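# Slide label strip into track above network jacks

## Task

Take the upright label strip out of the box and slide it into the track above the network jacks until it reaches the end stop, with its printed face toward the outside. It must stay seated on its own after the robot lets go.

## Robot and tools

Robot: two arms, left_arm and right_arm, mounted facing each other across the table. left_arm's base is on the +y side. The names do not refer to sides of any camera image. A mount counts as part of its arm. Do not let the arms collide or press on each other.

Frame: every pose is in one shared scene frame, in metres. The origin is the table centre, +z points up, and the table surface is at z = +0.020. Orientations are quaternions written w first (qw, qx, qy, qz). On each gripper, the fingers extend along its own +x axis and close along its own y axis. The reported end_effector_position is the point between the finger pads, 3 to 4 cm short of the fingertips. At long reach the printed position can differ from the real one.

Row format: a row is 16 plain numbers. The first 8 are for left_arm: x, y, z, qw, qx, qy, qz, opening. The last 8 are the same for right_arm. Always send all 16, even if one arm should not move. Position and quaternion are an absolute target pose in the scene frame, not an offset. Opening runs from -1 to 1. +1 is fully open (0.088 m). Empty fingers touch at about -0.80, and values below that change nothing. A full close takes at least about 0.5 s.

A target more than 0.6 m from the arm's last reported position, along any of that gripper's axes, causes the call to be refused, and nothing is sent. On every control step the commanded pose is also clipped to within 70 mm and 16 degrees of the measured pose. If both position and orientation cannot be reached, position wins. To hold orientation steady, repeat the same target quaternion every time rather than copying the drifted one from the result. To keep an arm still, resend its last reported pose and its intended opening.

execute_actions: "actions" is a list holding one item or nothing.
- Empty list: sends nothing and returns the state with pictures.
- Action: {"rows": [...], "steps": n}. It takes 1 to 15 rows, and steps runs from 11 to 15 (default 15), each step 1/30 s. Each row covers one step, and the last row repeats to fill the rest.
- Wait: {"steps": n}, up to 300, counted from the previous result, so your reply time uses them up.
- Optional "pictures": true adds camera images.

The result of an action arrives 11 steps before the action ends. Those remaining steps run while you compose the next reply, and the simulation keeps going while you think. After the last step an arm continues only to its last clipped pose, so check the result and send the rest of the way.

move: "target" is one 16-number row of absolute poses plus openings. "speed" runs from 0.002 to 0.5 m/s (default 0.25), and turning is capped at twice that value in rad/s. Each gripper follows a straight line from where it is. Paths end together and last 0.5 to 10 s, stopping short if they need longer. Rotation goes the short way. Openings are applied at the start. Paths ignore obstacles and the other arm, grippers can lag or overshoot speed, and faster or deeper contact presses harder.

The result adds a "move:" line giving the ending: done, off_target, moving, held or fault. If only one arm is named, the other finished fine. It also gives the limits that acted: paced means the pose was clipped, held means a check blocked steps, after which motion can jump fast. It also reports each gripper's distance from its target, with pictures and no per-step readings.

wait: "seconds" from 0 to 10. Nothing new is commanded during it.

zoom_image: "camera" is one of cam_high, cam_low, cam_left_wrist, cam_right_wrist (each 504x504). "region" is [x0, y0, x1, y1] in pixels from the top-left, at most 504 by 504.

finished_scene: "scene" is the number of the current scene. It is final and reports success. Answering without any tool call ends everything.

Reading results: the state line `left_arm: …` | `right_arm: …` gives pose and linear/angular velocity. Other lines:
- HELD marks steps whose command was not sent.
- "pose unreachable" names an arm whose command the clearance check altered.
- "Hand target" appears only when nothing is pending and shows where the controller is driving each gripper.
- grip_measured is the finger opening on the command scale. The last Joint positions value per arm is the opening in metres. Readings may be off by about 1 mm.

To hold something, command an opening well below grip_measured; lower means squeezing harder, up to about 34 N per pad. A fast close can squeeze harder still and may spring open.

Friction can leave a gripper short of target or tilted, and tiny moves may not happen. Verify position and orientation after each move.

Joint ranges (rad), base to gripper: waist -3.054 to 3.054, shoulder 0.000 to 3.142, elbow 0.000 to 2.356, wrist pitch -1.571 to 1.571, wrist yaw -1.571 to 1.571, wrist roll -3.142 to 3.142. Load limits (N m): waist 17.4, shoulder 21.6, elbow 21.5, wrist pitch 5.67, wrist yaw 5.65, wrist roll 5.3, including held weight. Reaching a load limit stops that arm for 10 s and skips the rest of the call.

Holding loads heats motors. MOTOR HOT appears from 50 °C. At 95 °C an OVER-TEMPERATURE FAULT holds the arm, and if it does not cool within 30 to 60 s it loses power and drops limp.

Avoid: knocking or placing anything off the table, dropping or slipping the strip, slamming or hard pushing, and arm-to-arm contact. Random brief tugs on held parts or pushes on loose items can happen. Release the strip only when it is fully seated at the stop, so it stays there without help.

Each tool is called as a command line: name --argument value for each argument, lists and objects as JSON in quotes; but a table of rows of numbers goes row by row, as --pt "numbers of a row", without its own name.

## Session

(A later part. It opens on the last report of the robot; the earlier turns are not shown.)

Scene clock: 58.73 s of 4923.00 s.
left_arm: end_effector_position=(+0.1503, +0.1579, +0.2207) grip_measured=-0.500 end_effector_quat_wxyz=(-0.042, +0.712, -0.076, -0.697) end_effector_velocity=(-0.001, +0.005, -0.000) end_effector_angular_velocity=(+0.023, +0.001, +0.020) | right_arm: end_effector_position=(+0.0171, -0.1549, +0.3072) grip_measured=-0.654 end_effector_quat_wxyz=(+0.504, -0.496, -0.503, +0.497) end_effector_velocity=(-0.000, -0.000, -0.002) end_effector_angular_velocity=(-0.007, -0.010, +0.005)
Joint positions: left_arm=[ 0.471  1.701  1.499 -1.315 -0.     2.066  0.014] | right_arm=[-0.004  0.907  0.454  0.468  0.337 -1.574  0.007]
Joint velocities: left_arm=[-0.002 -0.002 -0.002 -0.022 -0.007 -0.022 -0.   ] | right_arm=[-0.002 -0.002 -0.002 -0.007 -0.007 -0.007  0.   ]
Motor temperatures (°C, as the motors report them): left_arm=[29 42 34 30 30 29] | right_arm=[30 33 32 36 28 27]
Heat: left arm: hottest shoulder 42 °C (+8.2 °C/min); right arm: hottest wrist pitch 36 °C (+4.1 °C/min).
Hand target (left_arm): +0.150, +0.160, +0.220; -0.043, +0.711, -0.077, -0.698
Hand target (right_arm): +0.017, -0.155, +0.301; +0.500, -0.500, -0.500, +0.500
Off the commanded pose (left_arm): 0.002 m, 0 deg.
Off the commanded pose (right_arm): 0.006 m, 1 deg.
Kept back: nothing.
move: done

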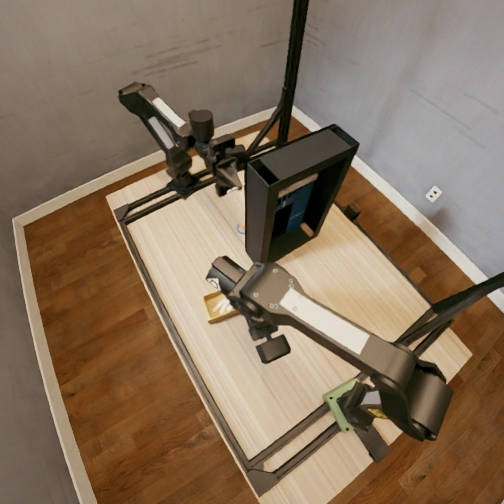

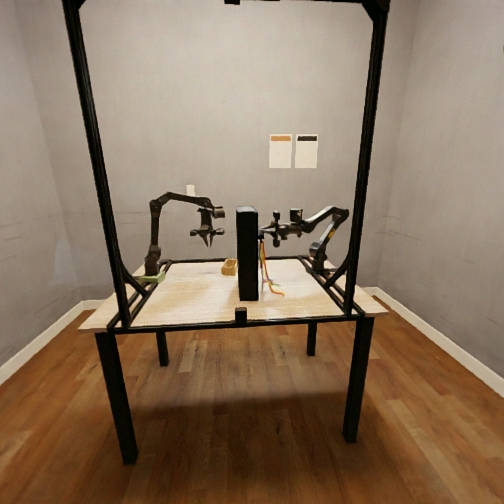

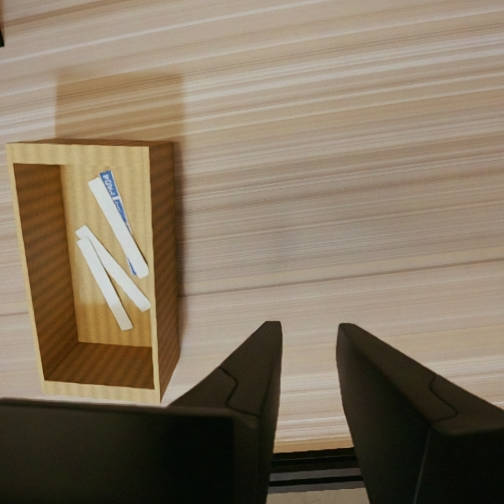

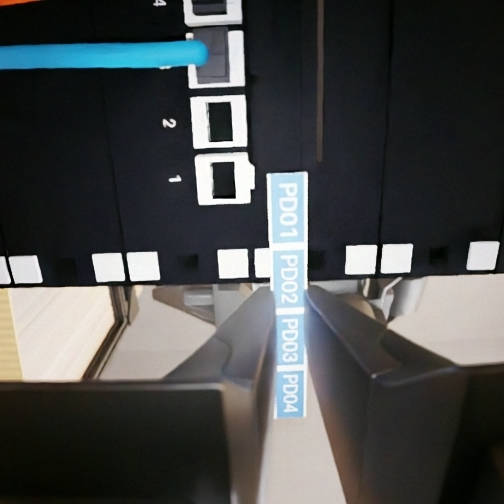

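move --target '[0.15,0.16,0.22,-0.043,0.711,-0.077,-0.698,-0.5,0.011,-0.155,0.2997,0.5,-0.5,-0.5,0.5,-0.72]' --speed 0.005

zoom_image --camera "cam_right_wrist" --region '[200,100,400,300]'

Scene clock: 61.10 s of 4923.00 s.
left_arm: end_effector_position=(+0.1503, +0.1579, +0.2207) grip_measured=-0.500 end_effector_quat_wxyz=(-0.042, +0.712, -0.076, -0.697) end_effector_velocity=(-0.001, +0.006, +0.001) end_effector_angular_velocity=(+0.023, -0.016, -0.013) | right_arm: end_effector_position=(+0.0115, -0.1550, +0.3066) grip_measured=-0.654 end_effector_quat_wxyz=(+0.504, -0.495, -0.503, +0.497) end_effector_velocity=(-0.004, -0.001, +0.003) end_effector_angular_velocity=(+0.012, -0.003, +0.024)
Joint positions: left_arm=[ 0.471  1.701  1.499 -1.315 -0.     2.066  0.014] | right_arm=[ 0.026  0.919  0.454  0.482  0.367 -1.574  0.007]
Joint velocities: left_arm=[-0.007 -0.007 -0.002 -0.022 -0.022  0.007 -0.   ] | right_arm=[ 0.002 -0.007 -0.002  0.007 -0.022 -0.007 -0.   ]
Motor temperatures (°C, as the motors report them): left_arm=[29 42 34 30 30 29] | right_arm=[30 33 32 36 28 27]
Heat: left arm: hottest shoulder 42 °C (+8.1 °C/min); right arm: hottest wrist pitch 36 °C (+4.1 °C/min).
Hand target (left_arm): +0.150, +0.160, +0.220; -0.043, +0.711, -0.077, -0.698
Hand target (right_arm): +0.011, -0.155, +0.300; +0.500, -0.500, -0.500, +0.500
Off the commanded pose (left_arm): 0.002 m, 0 deg.
Off the commanded pose (right_arm): 0.007 m, 1 deg.
Kept back: nothing.
move: done

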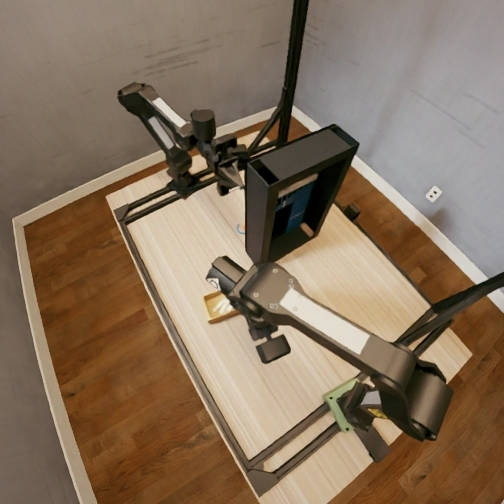

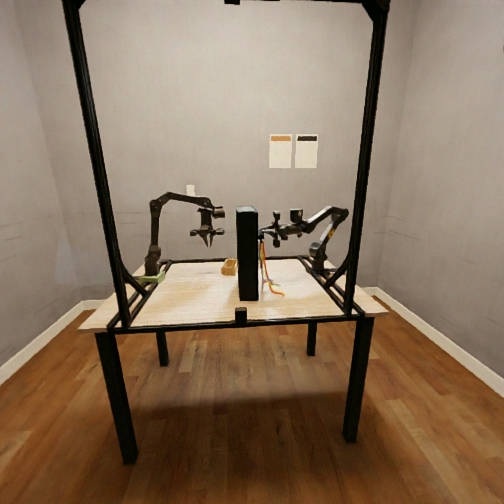

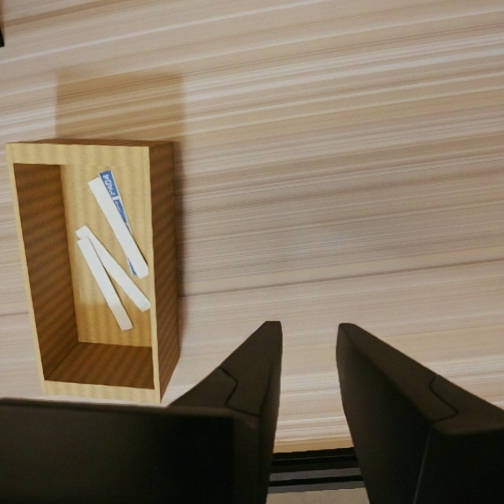

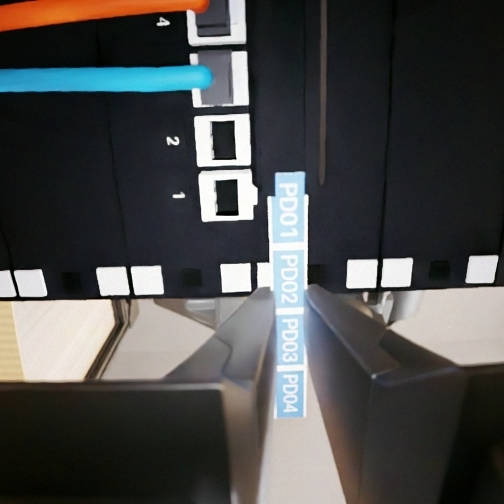

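Region (200, 100, 400, 300) of cam_right_wrist's 504x504 image, scaled by 2.520, with more detail than that image has.

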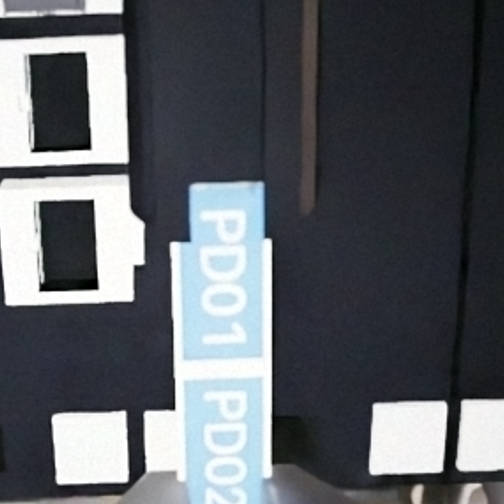

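In.

move --target '[0.15,0.16,0.22,-0.043,0.711,-0.077,-0.698,-0.5,-0.004,-0.155,0.3005,0.5,-0.5,-0.5,0.5,-0.72]' --speed 0.008

Scene clock: 63.63 s of 4923.00 s.
left_arm: end_effector_position=(+0.1503, +0.1580, +0.2207) grip_measured=-0.500 end_effector_quat_wxyz=(-0.042, +0.712, -0.076, -0.697) end_effector_velocity=(-0.002, +0.005, +0.001) end_effector_angular_velocity=(+0.018, -0.001, +0.005) | right_arm: end_effector_position=(+0.0001, -0.1563, +0.3041) grip_measured=-0.658 end_effector_quat_wxyz=(+0.507, -0.498, -0.500, +0.495) end_effector_velocity=(-0.002, +0.000, -0.003) end_effector_angular_velocity=(-0.011, -0.013, +0.010)
Joint positions: left_arm=[ 0.471  1.701  1.499 -1.315 -0.     2.066  0.014] | right_arm=[ 0.098  0.946  0.454  0.507  0.451 -1.574  0.007]
Joint velocities: left_arm=[-0.002 -0.007 -0.002 -0.022 -0.007 -0.007  0.   ] | right_arm=[ 0.002  0.002 -0.002 -0.007 -0.007 -0.007 -0.   ]
Motor temperatures (°C, as the motors report them): left_arm=[29 42 34 30 30 29] | right_arm=[30 32 32 36 28 27]
Heat: left arm: hottest shoulder 42 °C (+8.0 °C/min); right arm: hottest wrist pitch 36 °C (+4.0 °C/min).
Hand target (left_arm): +0.150, +0.160, +0.220; -0.043, +0.711, -0.077, -0.698
Hand target (right_arm): -0.004, -0.155, +0.300; +0.500, -0.500, -0.500, +0.500
Off the commanded pose (left_arm): 0.002 m, 0 deg.
Off the commanded pose (right_arm): 0.006 m, 1 deg.
Kept back: nothing.
move: done

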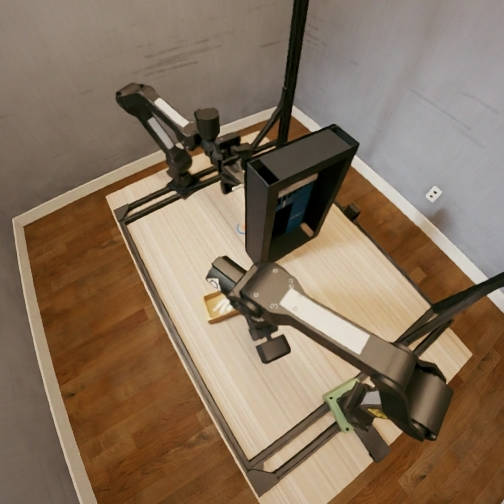

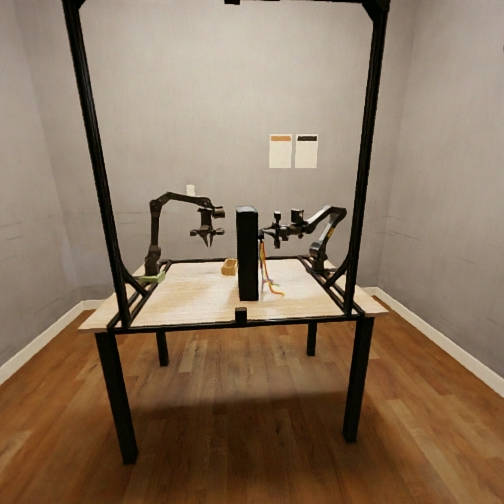

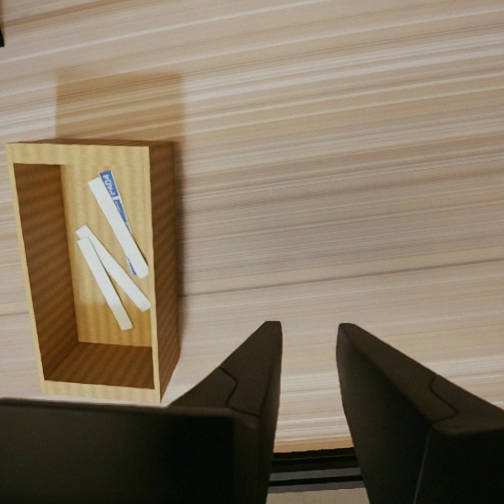

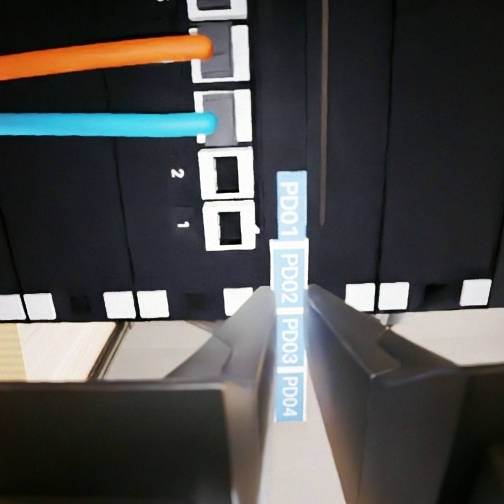

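move --target '[0.15,0.16,0.22,-0.043,0.711,-0.077,-0.698,-0.5,-0.001,-0.155,0.304,0.5,-0.5,-0.5,0.5,-0.3]' --speed 0.01

move --target '[0.15,0.16,0.22,-0.043,0.711,-0.077,-0.698,-0.5,0.048,-0.155,0.307,0.5,-0.5,-0.5,0.5,-0.3]' --speed 0.05

Scene clock: 65.30 s of 4923.00 s.
left_arm: end_effector_position=(+0.1503, +0.1580, +0.2207) grip_measured=-0.500 end_effector_quat_wxyz=(-0.042, +0.712, -0.076, -0.697) end_effector_velocity=(-0.002, +0.002, -0.000) end_effector_angular_velocity=(+0.004, +0.010, +0.004) | right_arm: end_effector_position=(-0.0011, -0.1559, +0.2983) grip_measured=-0.300 end_effector_quat_wxyz=(+0.496, -0.505, -0.499, +0.501) end_effector_velocity=(-0.002, -0.001, -0.002) end_effector_angular_velocity=(-0.007, +0.004, +0.010)
Joint positions: left_arm=[ 0.471  1.701  1.499 -1.315 -0.     2.066  0.014] | right_arm=[ 0.096  0.947  0.454  0.481  0.438 -1.574  0.024]
Joint velocities: left_arm=[-0.002 -0.002 -0.002 -0.007  0.007 -0.007 -0.   ] | right_arm=[ 0.002 -0.002 -0.002 -0.007 -0.007  0.007  0.   ]
Motor temperatures (°C, as the motors report them): left_arm=[29 42 34 30 30 29] | right_arm=[30 32 33 36 28 27]
Heat: left arm: hottest shoulder 42 °C (+8.1 °C/min); right arm: hottest wrist pitch 36 °C (+4.0 °C/min).
Hand target (left_arm): +0.150, +0.160, +0.220; -0.043, +0.711, -0.077, -0.698
Hand target (right_arm): -0.001, -0.155, +0.304; +0.500, -0.500, -0.500, +0.500
Off the commanded pose (left_arm): 0.002 m, 0 deg.
Off the commanded pose (right_arm): 0.006 m, 1 deg.
Kept back: nothing.
move: done

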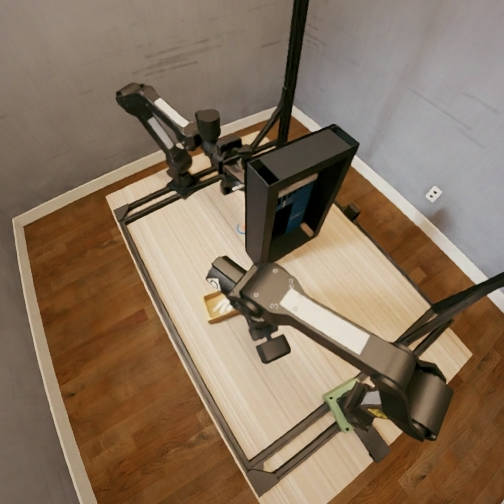

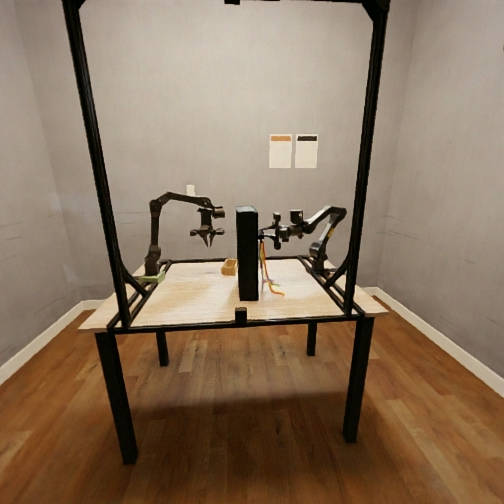

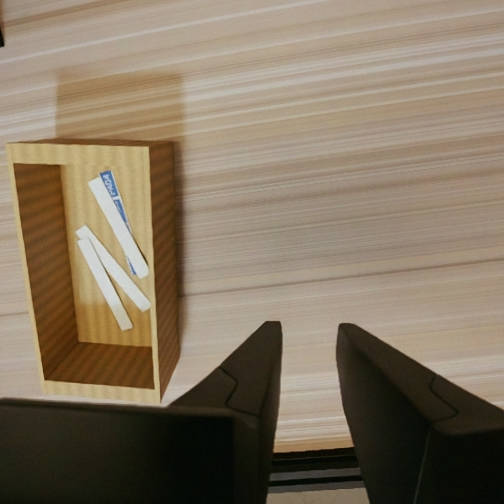

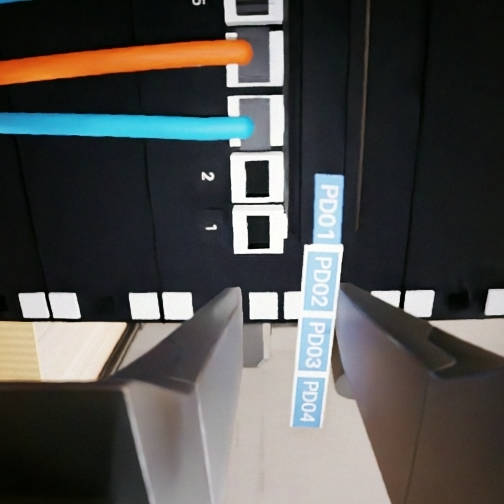

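Scene clock: 66.63 s of 4923.00 s.
left_arm: end_effector_position=(+0.1503, +0.1580, +0.2208) grip_measured=-0.500 end_effector_quat_wxyz=(-0.042, +0.712, -0.076, -0.697) end_effector_velocity=(-0.000, +0.002, -0.000) end_effector_angular_velocity=(+0.009, -0.003, +0.020) | right_arm: end_effector_position=(+0.0474, -0.1540, +0.3076) grip_measured=-0.300 end_effector_quat_wxyz=(+0.500, -0.501, -0.500, +0.499) end_effector_velocity=(-0.000, -0.000, -0.004) end_effector_angular_velocity=(-0.012, +0.005, +0.020)
Joint positions: left_arm=[ 0.471  1.701  1.499 -1.315 -0.     2.066  0.014] | right_arm=[-0.179  0.865  0.454  0.411  0.164 -1.574  0.024]
Joint velocities: left_arm=[-0.002 -0.002 -0.002 -0.007 -0.007 -0.022  0.   ] | right_arm=[-0.017 -0.002 -0.007 -0.007 -0.037  0.007 -0.   ]
Motor temperatures (°C, as the motors report them): left_arm=[29 42 34 30 30 29] | right_arm=[30 32 33 36 28 27]
Heat: left arm: hottest shoulder 42 °C (+8.0 °C/min); right arm: hottest wrist pitch 36 °C (+4.0 °C/min).
Hand target (left_arm): +0.150, +0.160, +0.220; -0.043, +0.711, -0.077, -0.698
Hand target (right_arm): +0.048, -0.155, +0.307; +0.500, -0.500, -0.500, +0.499
Off the commanded pose (left_arm): 0.002 m, 0 deg.
Off the commanded pose (right_arm): 0.001 m, 0 deg.
Kept back: nothing.
move: done

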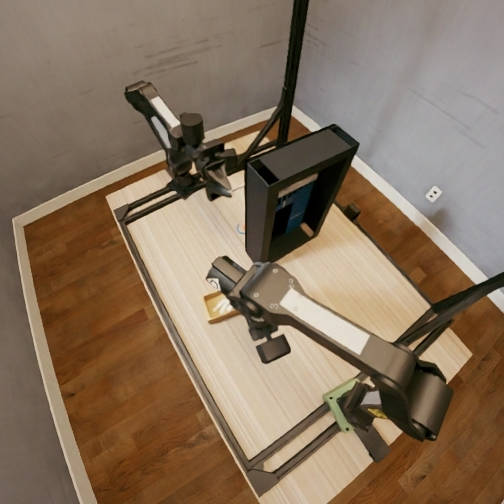

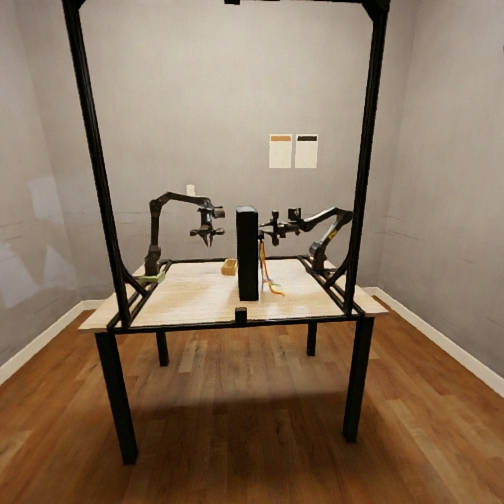

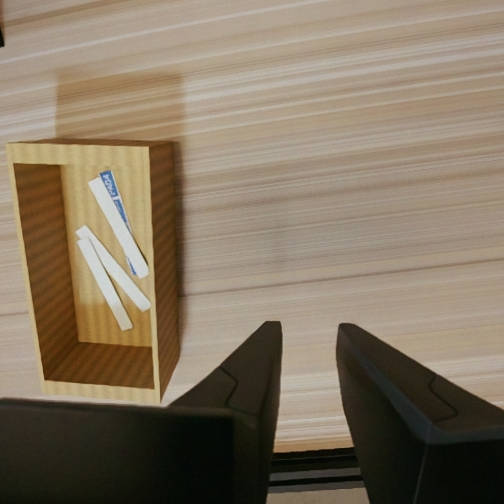

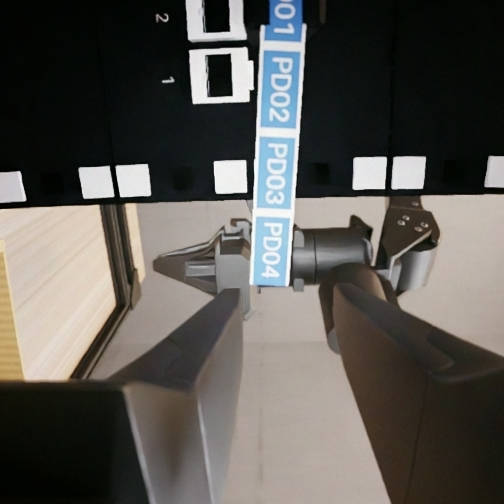

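move --target '[0.15,0.16,0.22,-0.043,0.711,-0.077,-0.698,-0.5,0.053,-0.155,0.301,0.5,-0.5,-0.5,0.5,-0.3]' --speed 0.03

move --target '[0.15,0.16,0.22,-0.043,0.711,-0.077,-0.698,-0.5,0.053,-0.155,0.301,0.5,-0.5,-0.5,0.5,-0.85]'

move --target '[0.15,0.16,0.22,-0.043,0.711,-0.077,-0.698,-0.5,0.03,-0.155,0.301,0.5,-0.5,-0.5,0.5,-0.85]' --speed 0.015

Scene clock: 67.97 s of 4923.00 s.
left_arm: end_effector_position=(+0.1503, +0.1580, +0.2209) grip_measured=-0.500 end_effector_quat_wxyz=(-0.042, +0.712, -0.077, -0.697) end_effector_velocity=(-0.002, +0.001, -0.001) end_effector_angular_velocity=(+0.009, +0.011, +0.004) | right_arm: end_effector_position=(+0.0524, -0.1540, +0.3055) grip_measured=-0.300 end_effector_quat_wxyz=(+0.502, -0.499, -0.502, +0.498) end_effector_velocity=(+0.001, +0.000, -0.000) end_effector_angular_velocity=(+0.002, -0.007, -0.000)
Joint positions: left_arm=[ 0.471  1.701  1.499 -1.315 -0.     2.066  0.014] | right_arm=[-0.209  0.865  0.439  0.433  0.133 -1.574  0.024]
Joint velocities: left_arm=[-0.002  0.002 -0.002 -0.007  0.007 -0.007 -0.   ] | right_arm=[-0.007  0.002 -0.002  0.007 -0.007 -0.007 -0.   ]
Motor temperatures (°C, as the motors report them): left_arm=[29 42 34 30 30 29] | right_arm=[30 32 33 36 28 27]
Heat: left arm: hottest shoulder 42 °C (+8.0 °C/min); right arm: hottest wrist pitch 36 °C (+4.0 °C/min).
Hand target (left_arm): +0.150, +0.160, +0.220; -0.043, +0.711, -0.077, -0.698
Hand target (right_arm): +0.053, -0.155, +0.301; +0.500, -0.500, -0.500, +0.500
Off the commanded pose (left_arm): 0.002 m, 0 deg.
Off the commanded pose (right_arm): 0.005 m, 0 deg.
Kept back: nothing.
move: done

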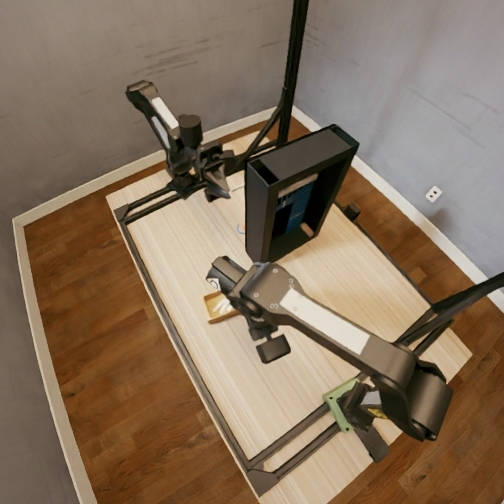

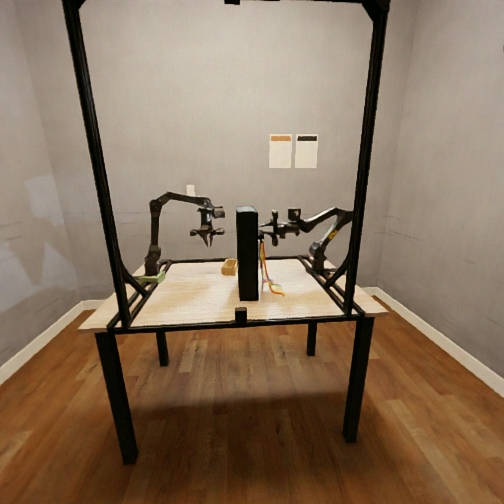

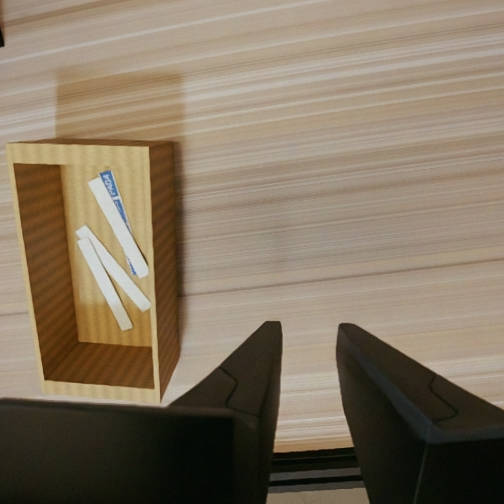

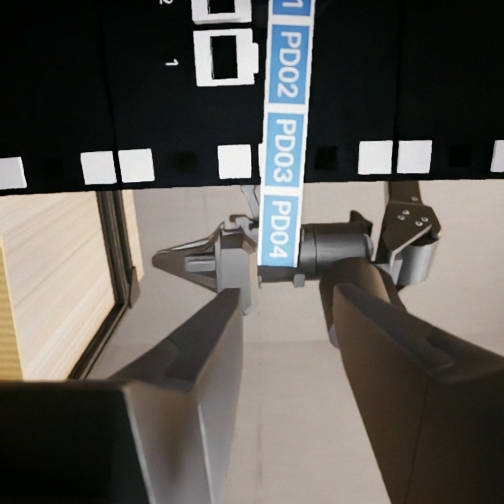

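Scene clock: 68.67 s of 4923.00 s.
left_arm: end_effector_position=(+0.1502, +0.1580, +0.2209) grip_measured=-0.500 end_effector_quat_wxyz=(-0.042, +0.712, -0.077, -0.697) end_effector_velocity=(-0.003, -0.000, -0.002) end_effector_angular_velocity=(+0.009, +0.011, -0.000) | right_arm: end_effector_position=(+0.0524, -0.1540, +0.3054) grip_measured=-0.799 end_effector_quat_wxyz=(+0.501, -0.499, -0.502, +0.498) end_effector_velocity=(-0.000, -0.000, -0.002) end_effector_angular_velocity=(-0.007, -0.023, +0.005)
Joint positions: left_arm=[ 0.471  1.701  1.499 -1.315  0.     2.066  0.014] | right_arm=[-0.209  0.865  0.439  0.433  0.133 -1.574  0.   ]
Joint velocities: left_arm=[-0.007  0.007  0.002 -0.007  0.007 -0.007 -0.   ] | right_arm=[-0.002 -0.002 -0.002 -0.007 -0.007 -0.022  0.   ]
Motor temperatures (°C, as the motors report them): left_arm=[29 42 34 30 30 29] | right_arm=[30 32 33 36 28 27]
Heat: left arm: hottest shoulder 42 °C (+8.0 °C/min); right arm: hottest wrist pitch 36 °C (+4.0 °C/min).
Hand target (left_arm): +0.150, +0.160, +0.220; -0.043, +0.711, -0.077, -0.698
Hand target (right_arm): +0.053, -0.155, +0.301; +0.500, -0.500, -0.500, +0.500
Off the commanded pose (left_arm): 0.002 m, 0 deg.
Off the commanded pose (right_arm): 0.005 m, 0 deg.
Kept back: nothing.
move: done

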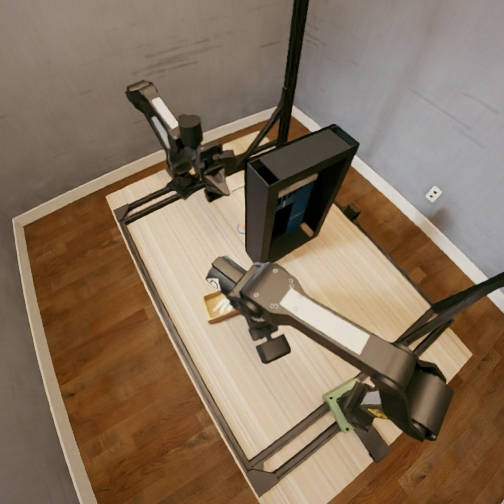

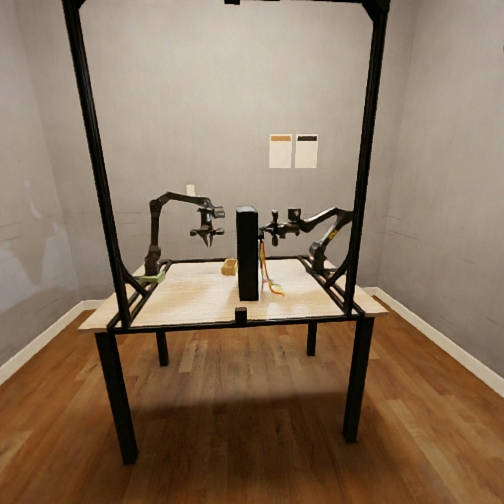

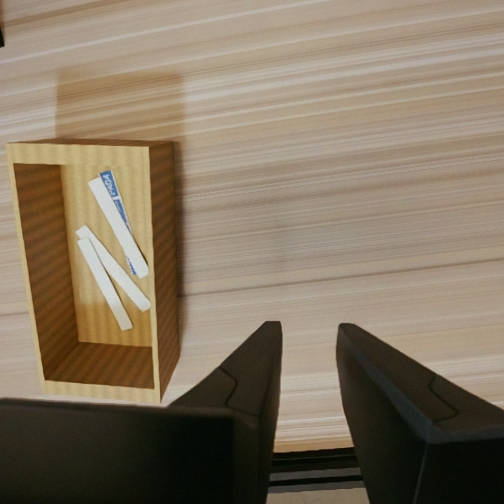

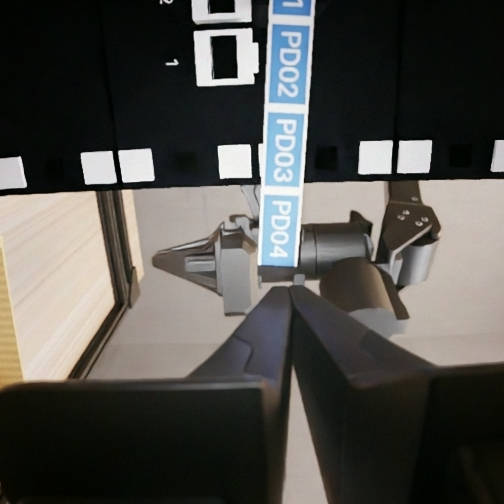

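Scene clock: 70.40 s of 4923.00 s.
left_arm: end_effector_position=(+0.1502, +0.1580, +0.2210) grip_measured=-0.500 end_effector_quat_wxyz=(-0.042, +0.712, -0.077, -0.697) end_effector_velocity=(-0.000, +0.002, +0.001) end_effector_angular_velocity=(+0.004, -0.005, +0.020) | right_arm: end_effector_position=(+0.0342, -0.1557, +0.3056) grip_measured=-0.799 end_effector_quat_wxyz=(+0.507, -0.500, -0.499, +0.493) end_effector_velocity=(+0.000, -0.001, -0.002) end_effector_angular_velocity=(-0.007, -0.024, -0.005)
Joint positions: left_arm=[ 0.471  1.7    1.499 -1.315  0.     2.066  0.014] | right_arm=[-0.087  0.88   0.439  0.454  0.269 -1.574  0.   ]
Joint velocities: left_arm=[-0.002 -0.007 -0.002 -0.007 -0.007 -0.022 -0.   ] | right_arm=[ 0.002 -0.002 -0.002 -0.007  0.007 -0.022  0.   ]
Motor temperatures (°C, as the motors report them): left_arm=[29 42 34 30 30 29] | right_arm=[30 32 33 36 28 27]
Heat: left arm: hottest shoulder 42 °C (+7.1 °C/min); right arm: hottest wrist pitch 36 °C (+3.0 °C/min).
Hand target (left_arm): +0.150, +0.160, +0.220; -0.043, +0.711, -0.077, -0.698
Hand target (right_arm): +0.030, -0.155, +0.301; +0.500, -0.500, -0.500, +0.500
Off the commanded pose (left_arm): 0.002 m, 0 deg.
Off the commanded pose (right_arm): 0.006 m, 1 deg.
Kept back: nothing.
move: done

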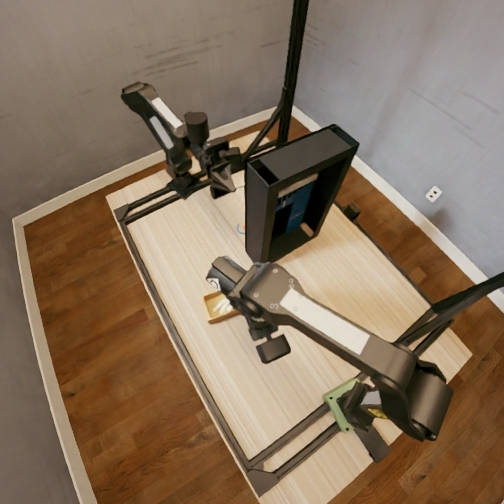

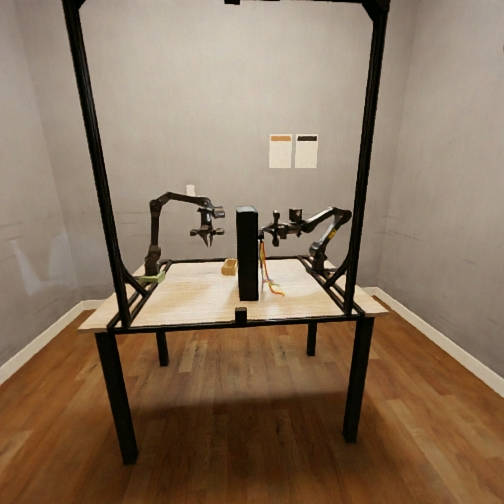

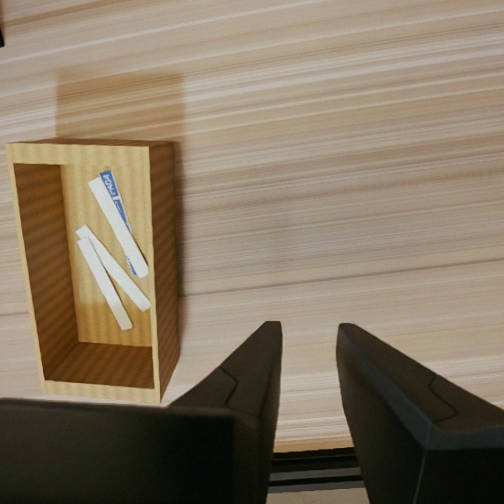

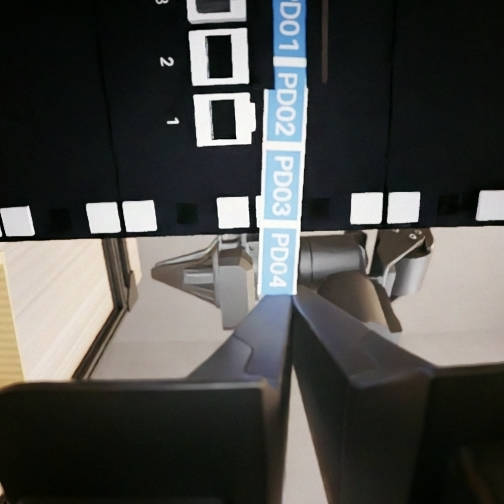

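move --target '[0.15,0.16,0.22,-0.043,0.711,-0.077,-0.698,-0.5,-0.016,-0.154,0.306,0.5,-0.5,-0.5,0.5,-0.85]' --speed 0.015

Scene clock: 74.43 s of 4923.00 s.
left_arm: end_effector_position=(+0.1503, +0.1581, +0.2210) grip_measured=-0.500 end_effector_quat_wxyz=(-0.041, +0.712, -0.077, -0.697) end_effector_velocity=(-0.000, +0.002, +0.001) end_effector_angular_velocity=(+0.004, -0.005, +0.020) | right_arm: end_effector_position=(-0.0125, -0.1566, +0.3020) grip_measured=-0.799 end_effector_quat_wxyz=(+0.500, -0.505, -0.498, +0.498) end_effector_velocity=(+0.001, -0.000, -0.003) end_effector_angular_velocity=(-0.011, -0.013, -0.015)
Joint positions: left_arm=[ 0.472  1.7    1.498 -1.315  0.     2.066  0.014] | right_arm=[ 0.159  0.972  0.473  0.493  0.508 -1.573  0.   ]
Joint velocities: left_arm=[-0.002 -0.007 -0.002 -0.007 -0.007 -0.022 -0.   ] | right_arm=[ 0.007  0.002 -0.002 -0.007  0.022 -0.007  0.   ]
Motor temperatures (°C, as the motors report them): left_arm=[29 42 35 30 30 29] | right_arm=[30 32 33 37 28 27]
Heat: left arm: hottest shoulder 42 °C (+6.1 °C/min); right arm: hottest wrist pitch 37 °C (+4.0 °C/min).
Hand target (left_arm): +0.150, +0.160, +0.220; -0.043, +0.711, -0.077, -0.698
Hand target (right_arm): -0.016, -0.154, +0.306; +0.500, -0.500, -0.500, +0.501
Off the commanded pose (left_arm): 0.002 m, 0 deg.
Off the commanded pose (right_arm): 0.006 m, 1 deg.
Kept back: nothing.
move: done

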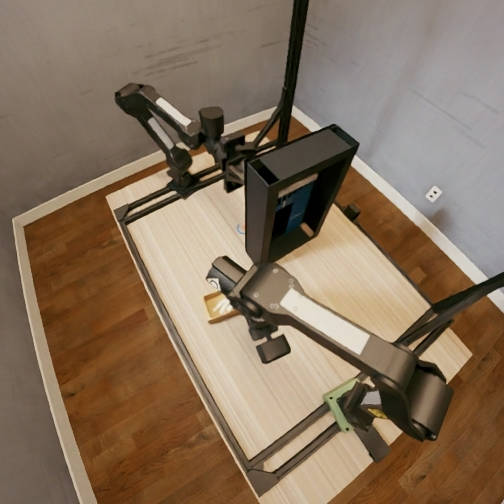

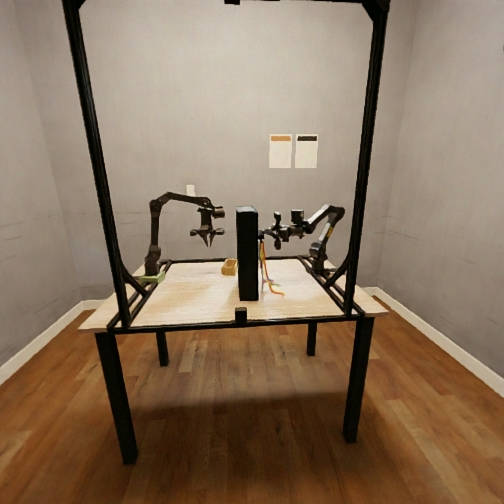

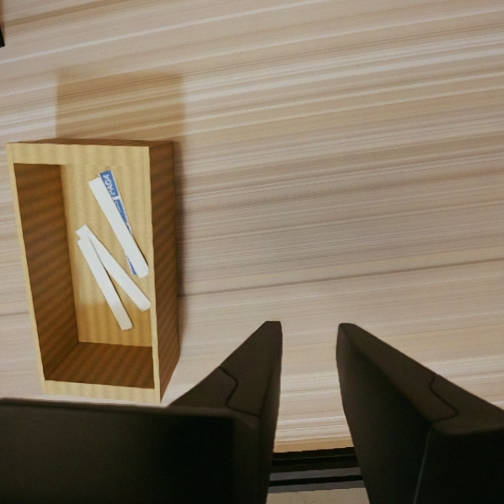

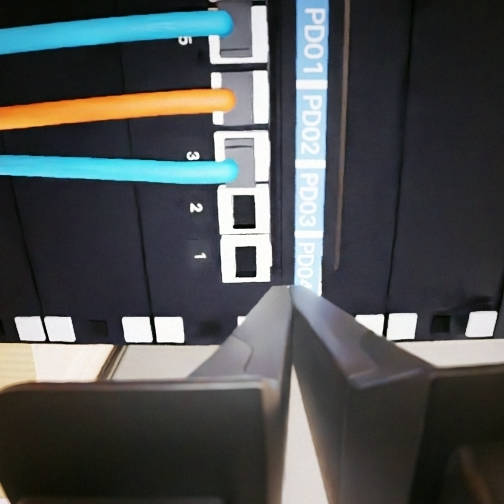

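move --target '[0.15,0.16,0.22,-0.043,0.711,-0.077,-0.698,-0.5,0.008,-0.158,0.308,0.5,-0.5,-0.5,0.5,-0.85]' --speed 0.03

move --target '[0.15,0.16,0.22,-0.043,0.711,-0.077,-0.698,-0.5,0.006,-0.149,0.313,0.5,-0.5,-0.5,0.5,-0.85]' --speed 0.02

Scene clock: 75.90 s of 4923.00 s.
left_arm: end_effector_position=(+0.1503, +0.1581, +0.2210) grip_measured=-0.500 end_effector_quat_wxyz=(-0.041, +0.712, -0.077, -0.697) end_effector_velocity=(-0.002, +0.001, +0.001) end_effector_angular_velocity=(+0.005, -0.006, +0.000) | right_arm: end_effector_position=(+0.0044, -0.1569, +0.3064) grip_measured=-0.799 end_effector_quat_wxyz=(+0.494, -0.501, -0.502, +0.503) end_effector_velocity=(+0.005, -0.001, -0.001) end_effector_angular_velocity=(-0.007, -0.010, -0.010)
Joint positions: left_arm=[ 0.472  1.7    1.498 -1.315  0.     2.066  0.014] | right_arm=[ 0.061  0.915  0.473  0.433  0.393 -1.573  0.   ]
Joint velocities: left_arm=[-0.007 -0.002  0.002 -0.007 -0.007 -0.007 -0.   ] | right_arm=[-0.017 -0.017 -0.002 -0.022 -0.007 -0.007  0.   ]
Motor temperatures (°C, as the motors report them): left_arm=[29 42 35 30 30 29] | right_arm=[30 32 33 37 28 27]
Heat: left arm: hottest shoulder 42 °C (+6.0 °C/min); right arm: hottest wrist pitch 37 °C (+4.0 °C/min).
Hand target (left_arm): +0.150, +0.160, +0.220; -0.043, +0.711, -0.077, -0.698
Hand target (right_arm): +0.008, -0.158, +0.308; +0.500, -0.500, -0.500, +0.500
Off the commanded pose (left_arm): 0.002 m, 0 deg.
Off the commanded pose (right_arm): 0.004 m, 1 deg.
Kept back: nothing.
move: done

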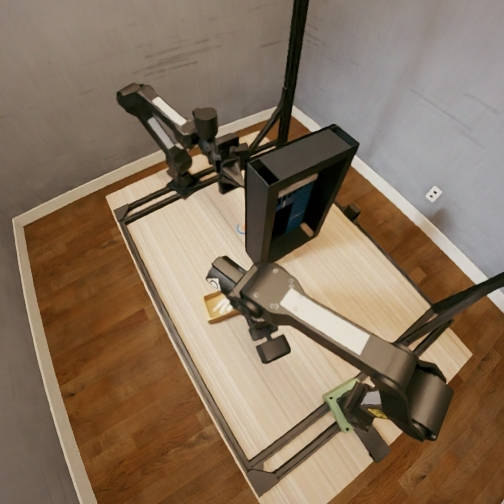

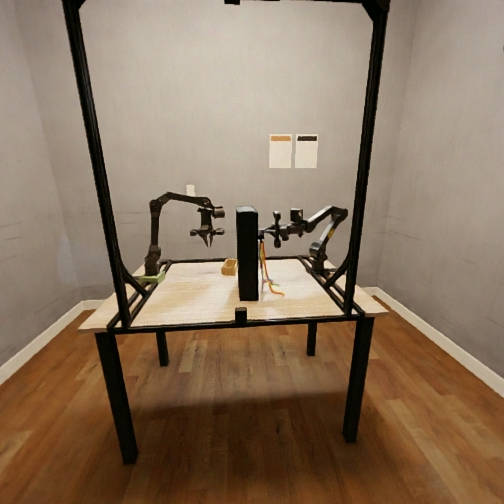

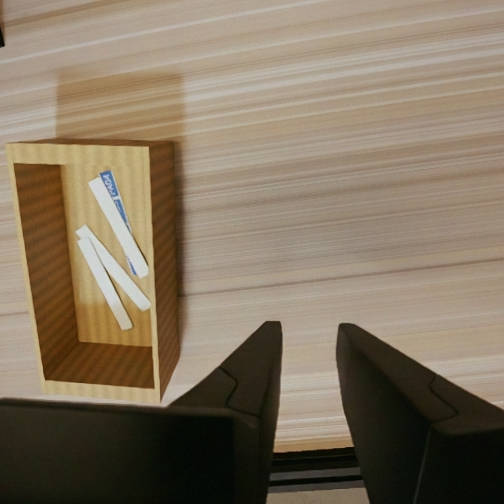

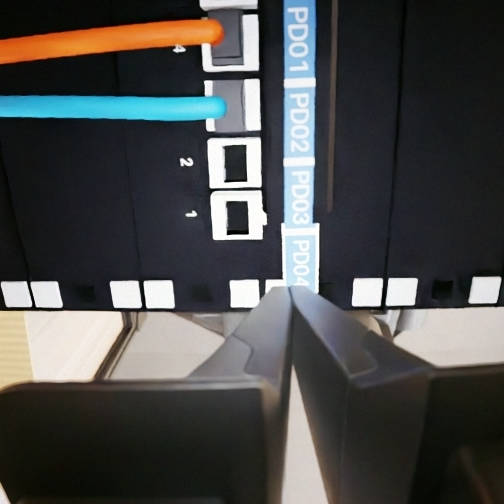

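Scene clock: 76.63 s of 4923.00 s.
left_arm: end_effector_position=(+0.1503, +0.1581, +0.2210) grip_measured=-0.500 end_effector_quat_wxyz=(-0.041, +0.712, -0.077, -0.697) end_effector_velocity=(-0.005, +0.008, +0.001) end_effector_angular_velocity=(+0.028, +0.018, +0.004) | right_arm: end_effector_position=(+0.0044, -0.1547, +0.3057) grip_measured=-0.799 end_effector_quat_wxyz=(+0.493, -0.502, -0.501, +0.503) end_effector_velocity=(+0.001, +0.000, +0.000) end_effector_angular_velocity=(-0.002, -0.008, +0.000)
Joint positions: left_arm=[ 0.472  1.7    1.498 -1.315  0.     2.066  0.014] | right_arm=[ 0.057  0.927  0.477  0.438  0.389 -1.573  0.   ]
Joint velocities: left_arm=[-0.002 -0.007 -0.002 -0.037  0.007 -0.007 -0.   ] | right_arm=[-0.007 -0.002  0.002 -0.007 -0.007 -0.007  0.   ]
Motor temperatures (°C, as the motors report them): left_arm=[29 42 35 30 30 29] | right_arm=[30 32 33 37 28 27]
Heat: left arm: hottest shoulder 42 °C (+6.0 °C/min); right arm: hottest wrist pitch 37 °C (+4.0 °C/min).
Hand target (left_arm): +0.150, +0.160, +0.220; -0.043, +0.711, -0.077, -0.698
Hand target (right_arm): +0.006, -0.149, +0.313; +0.500, -0.500, -0.500, +0.500
Off the commanded pose (left_arm): 0.002 m, 0 deg.
Off the commanded pose (right_arm): 0.009 m, 1 deg.
Kept back: nothing.
move: off_target (right_arm)

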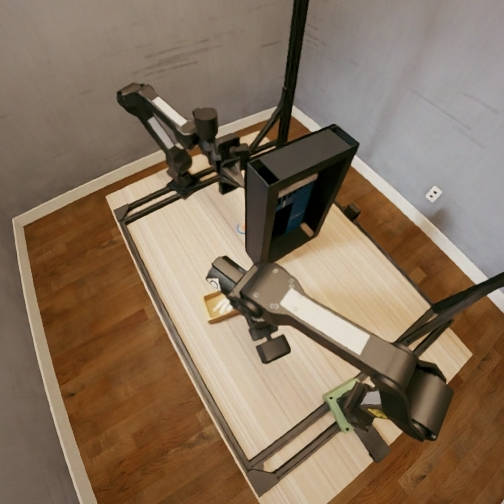

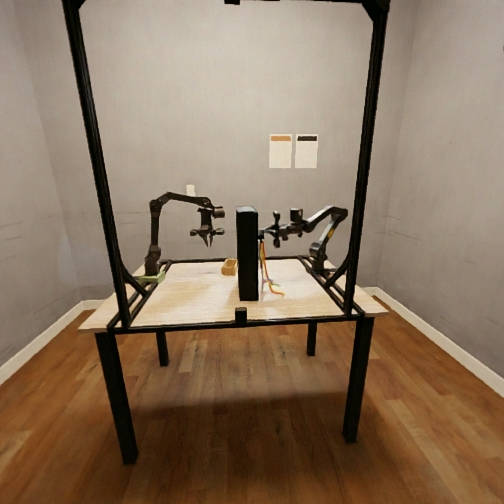

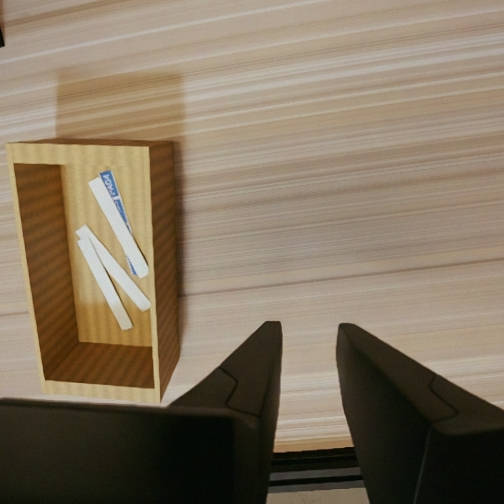

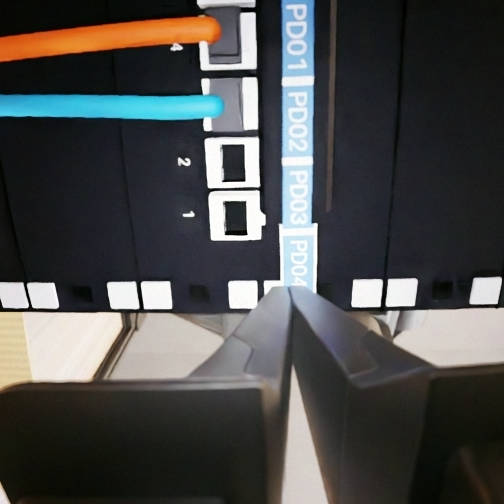

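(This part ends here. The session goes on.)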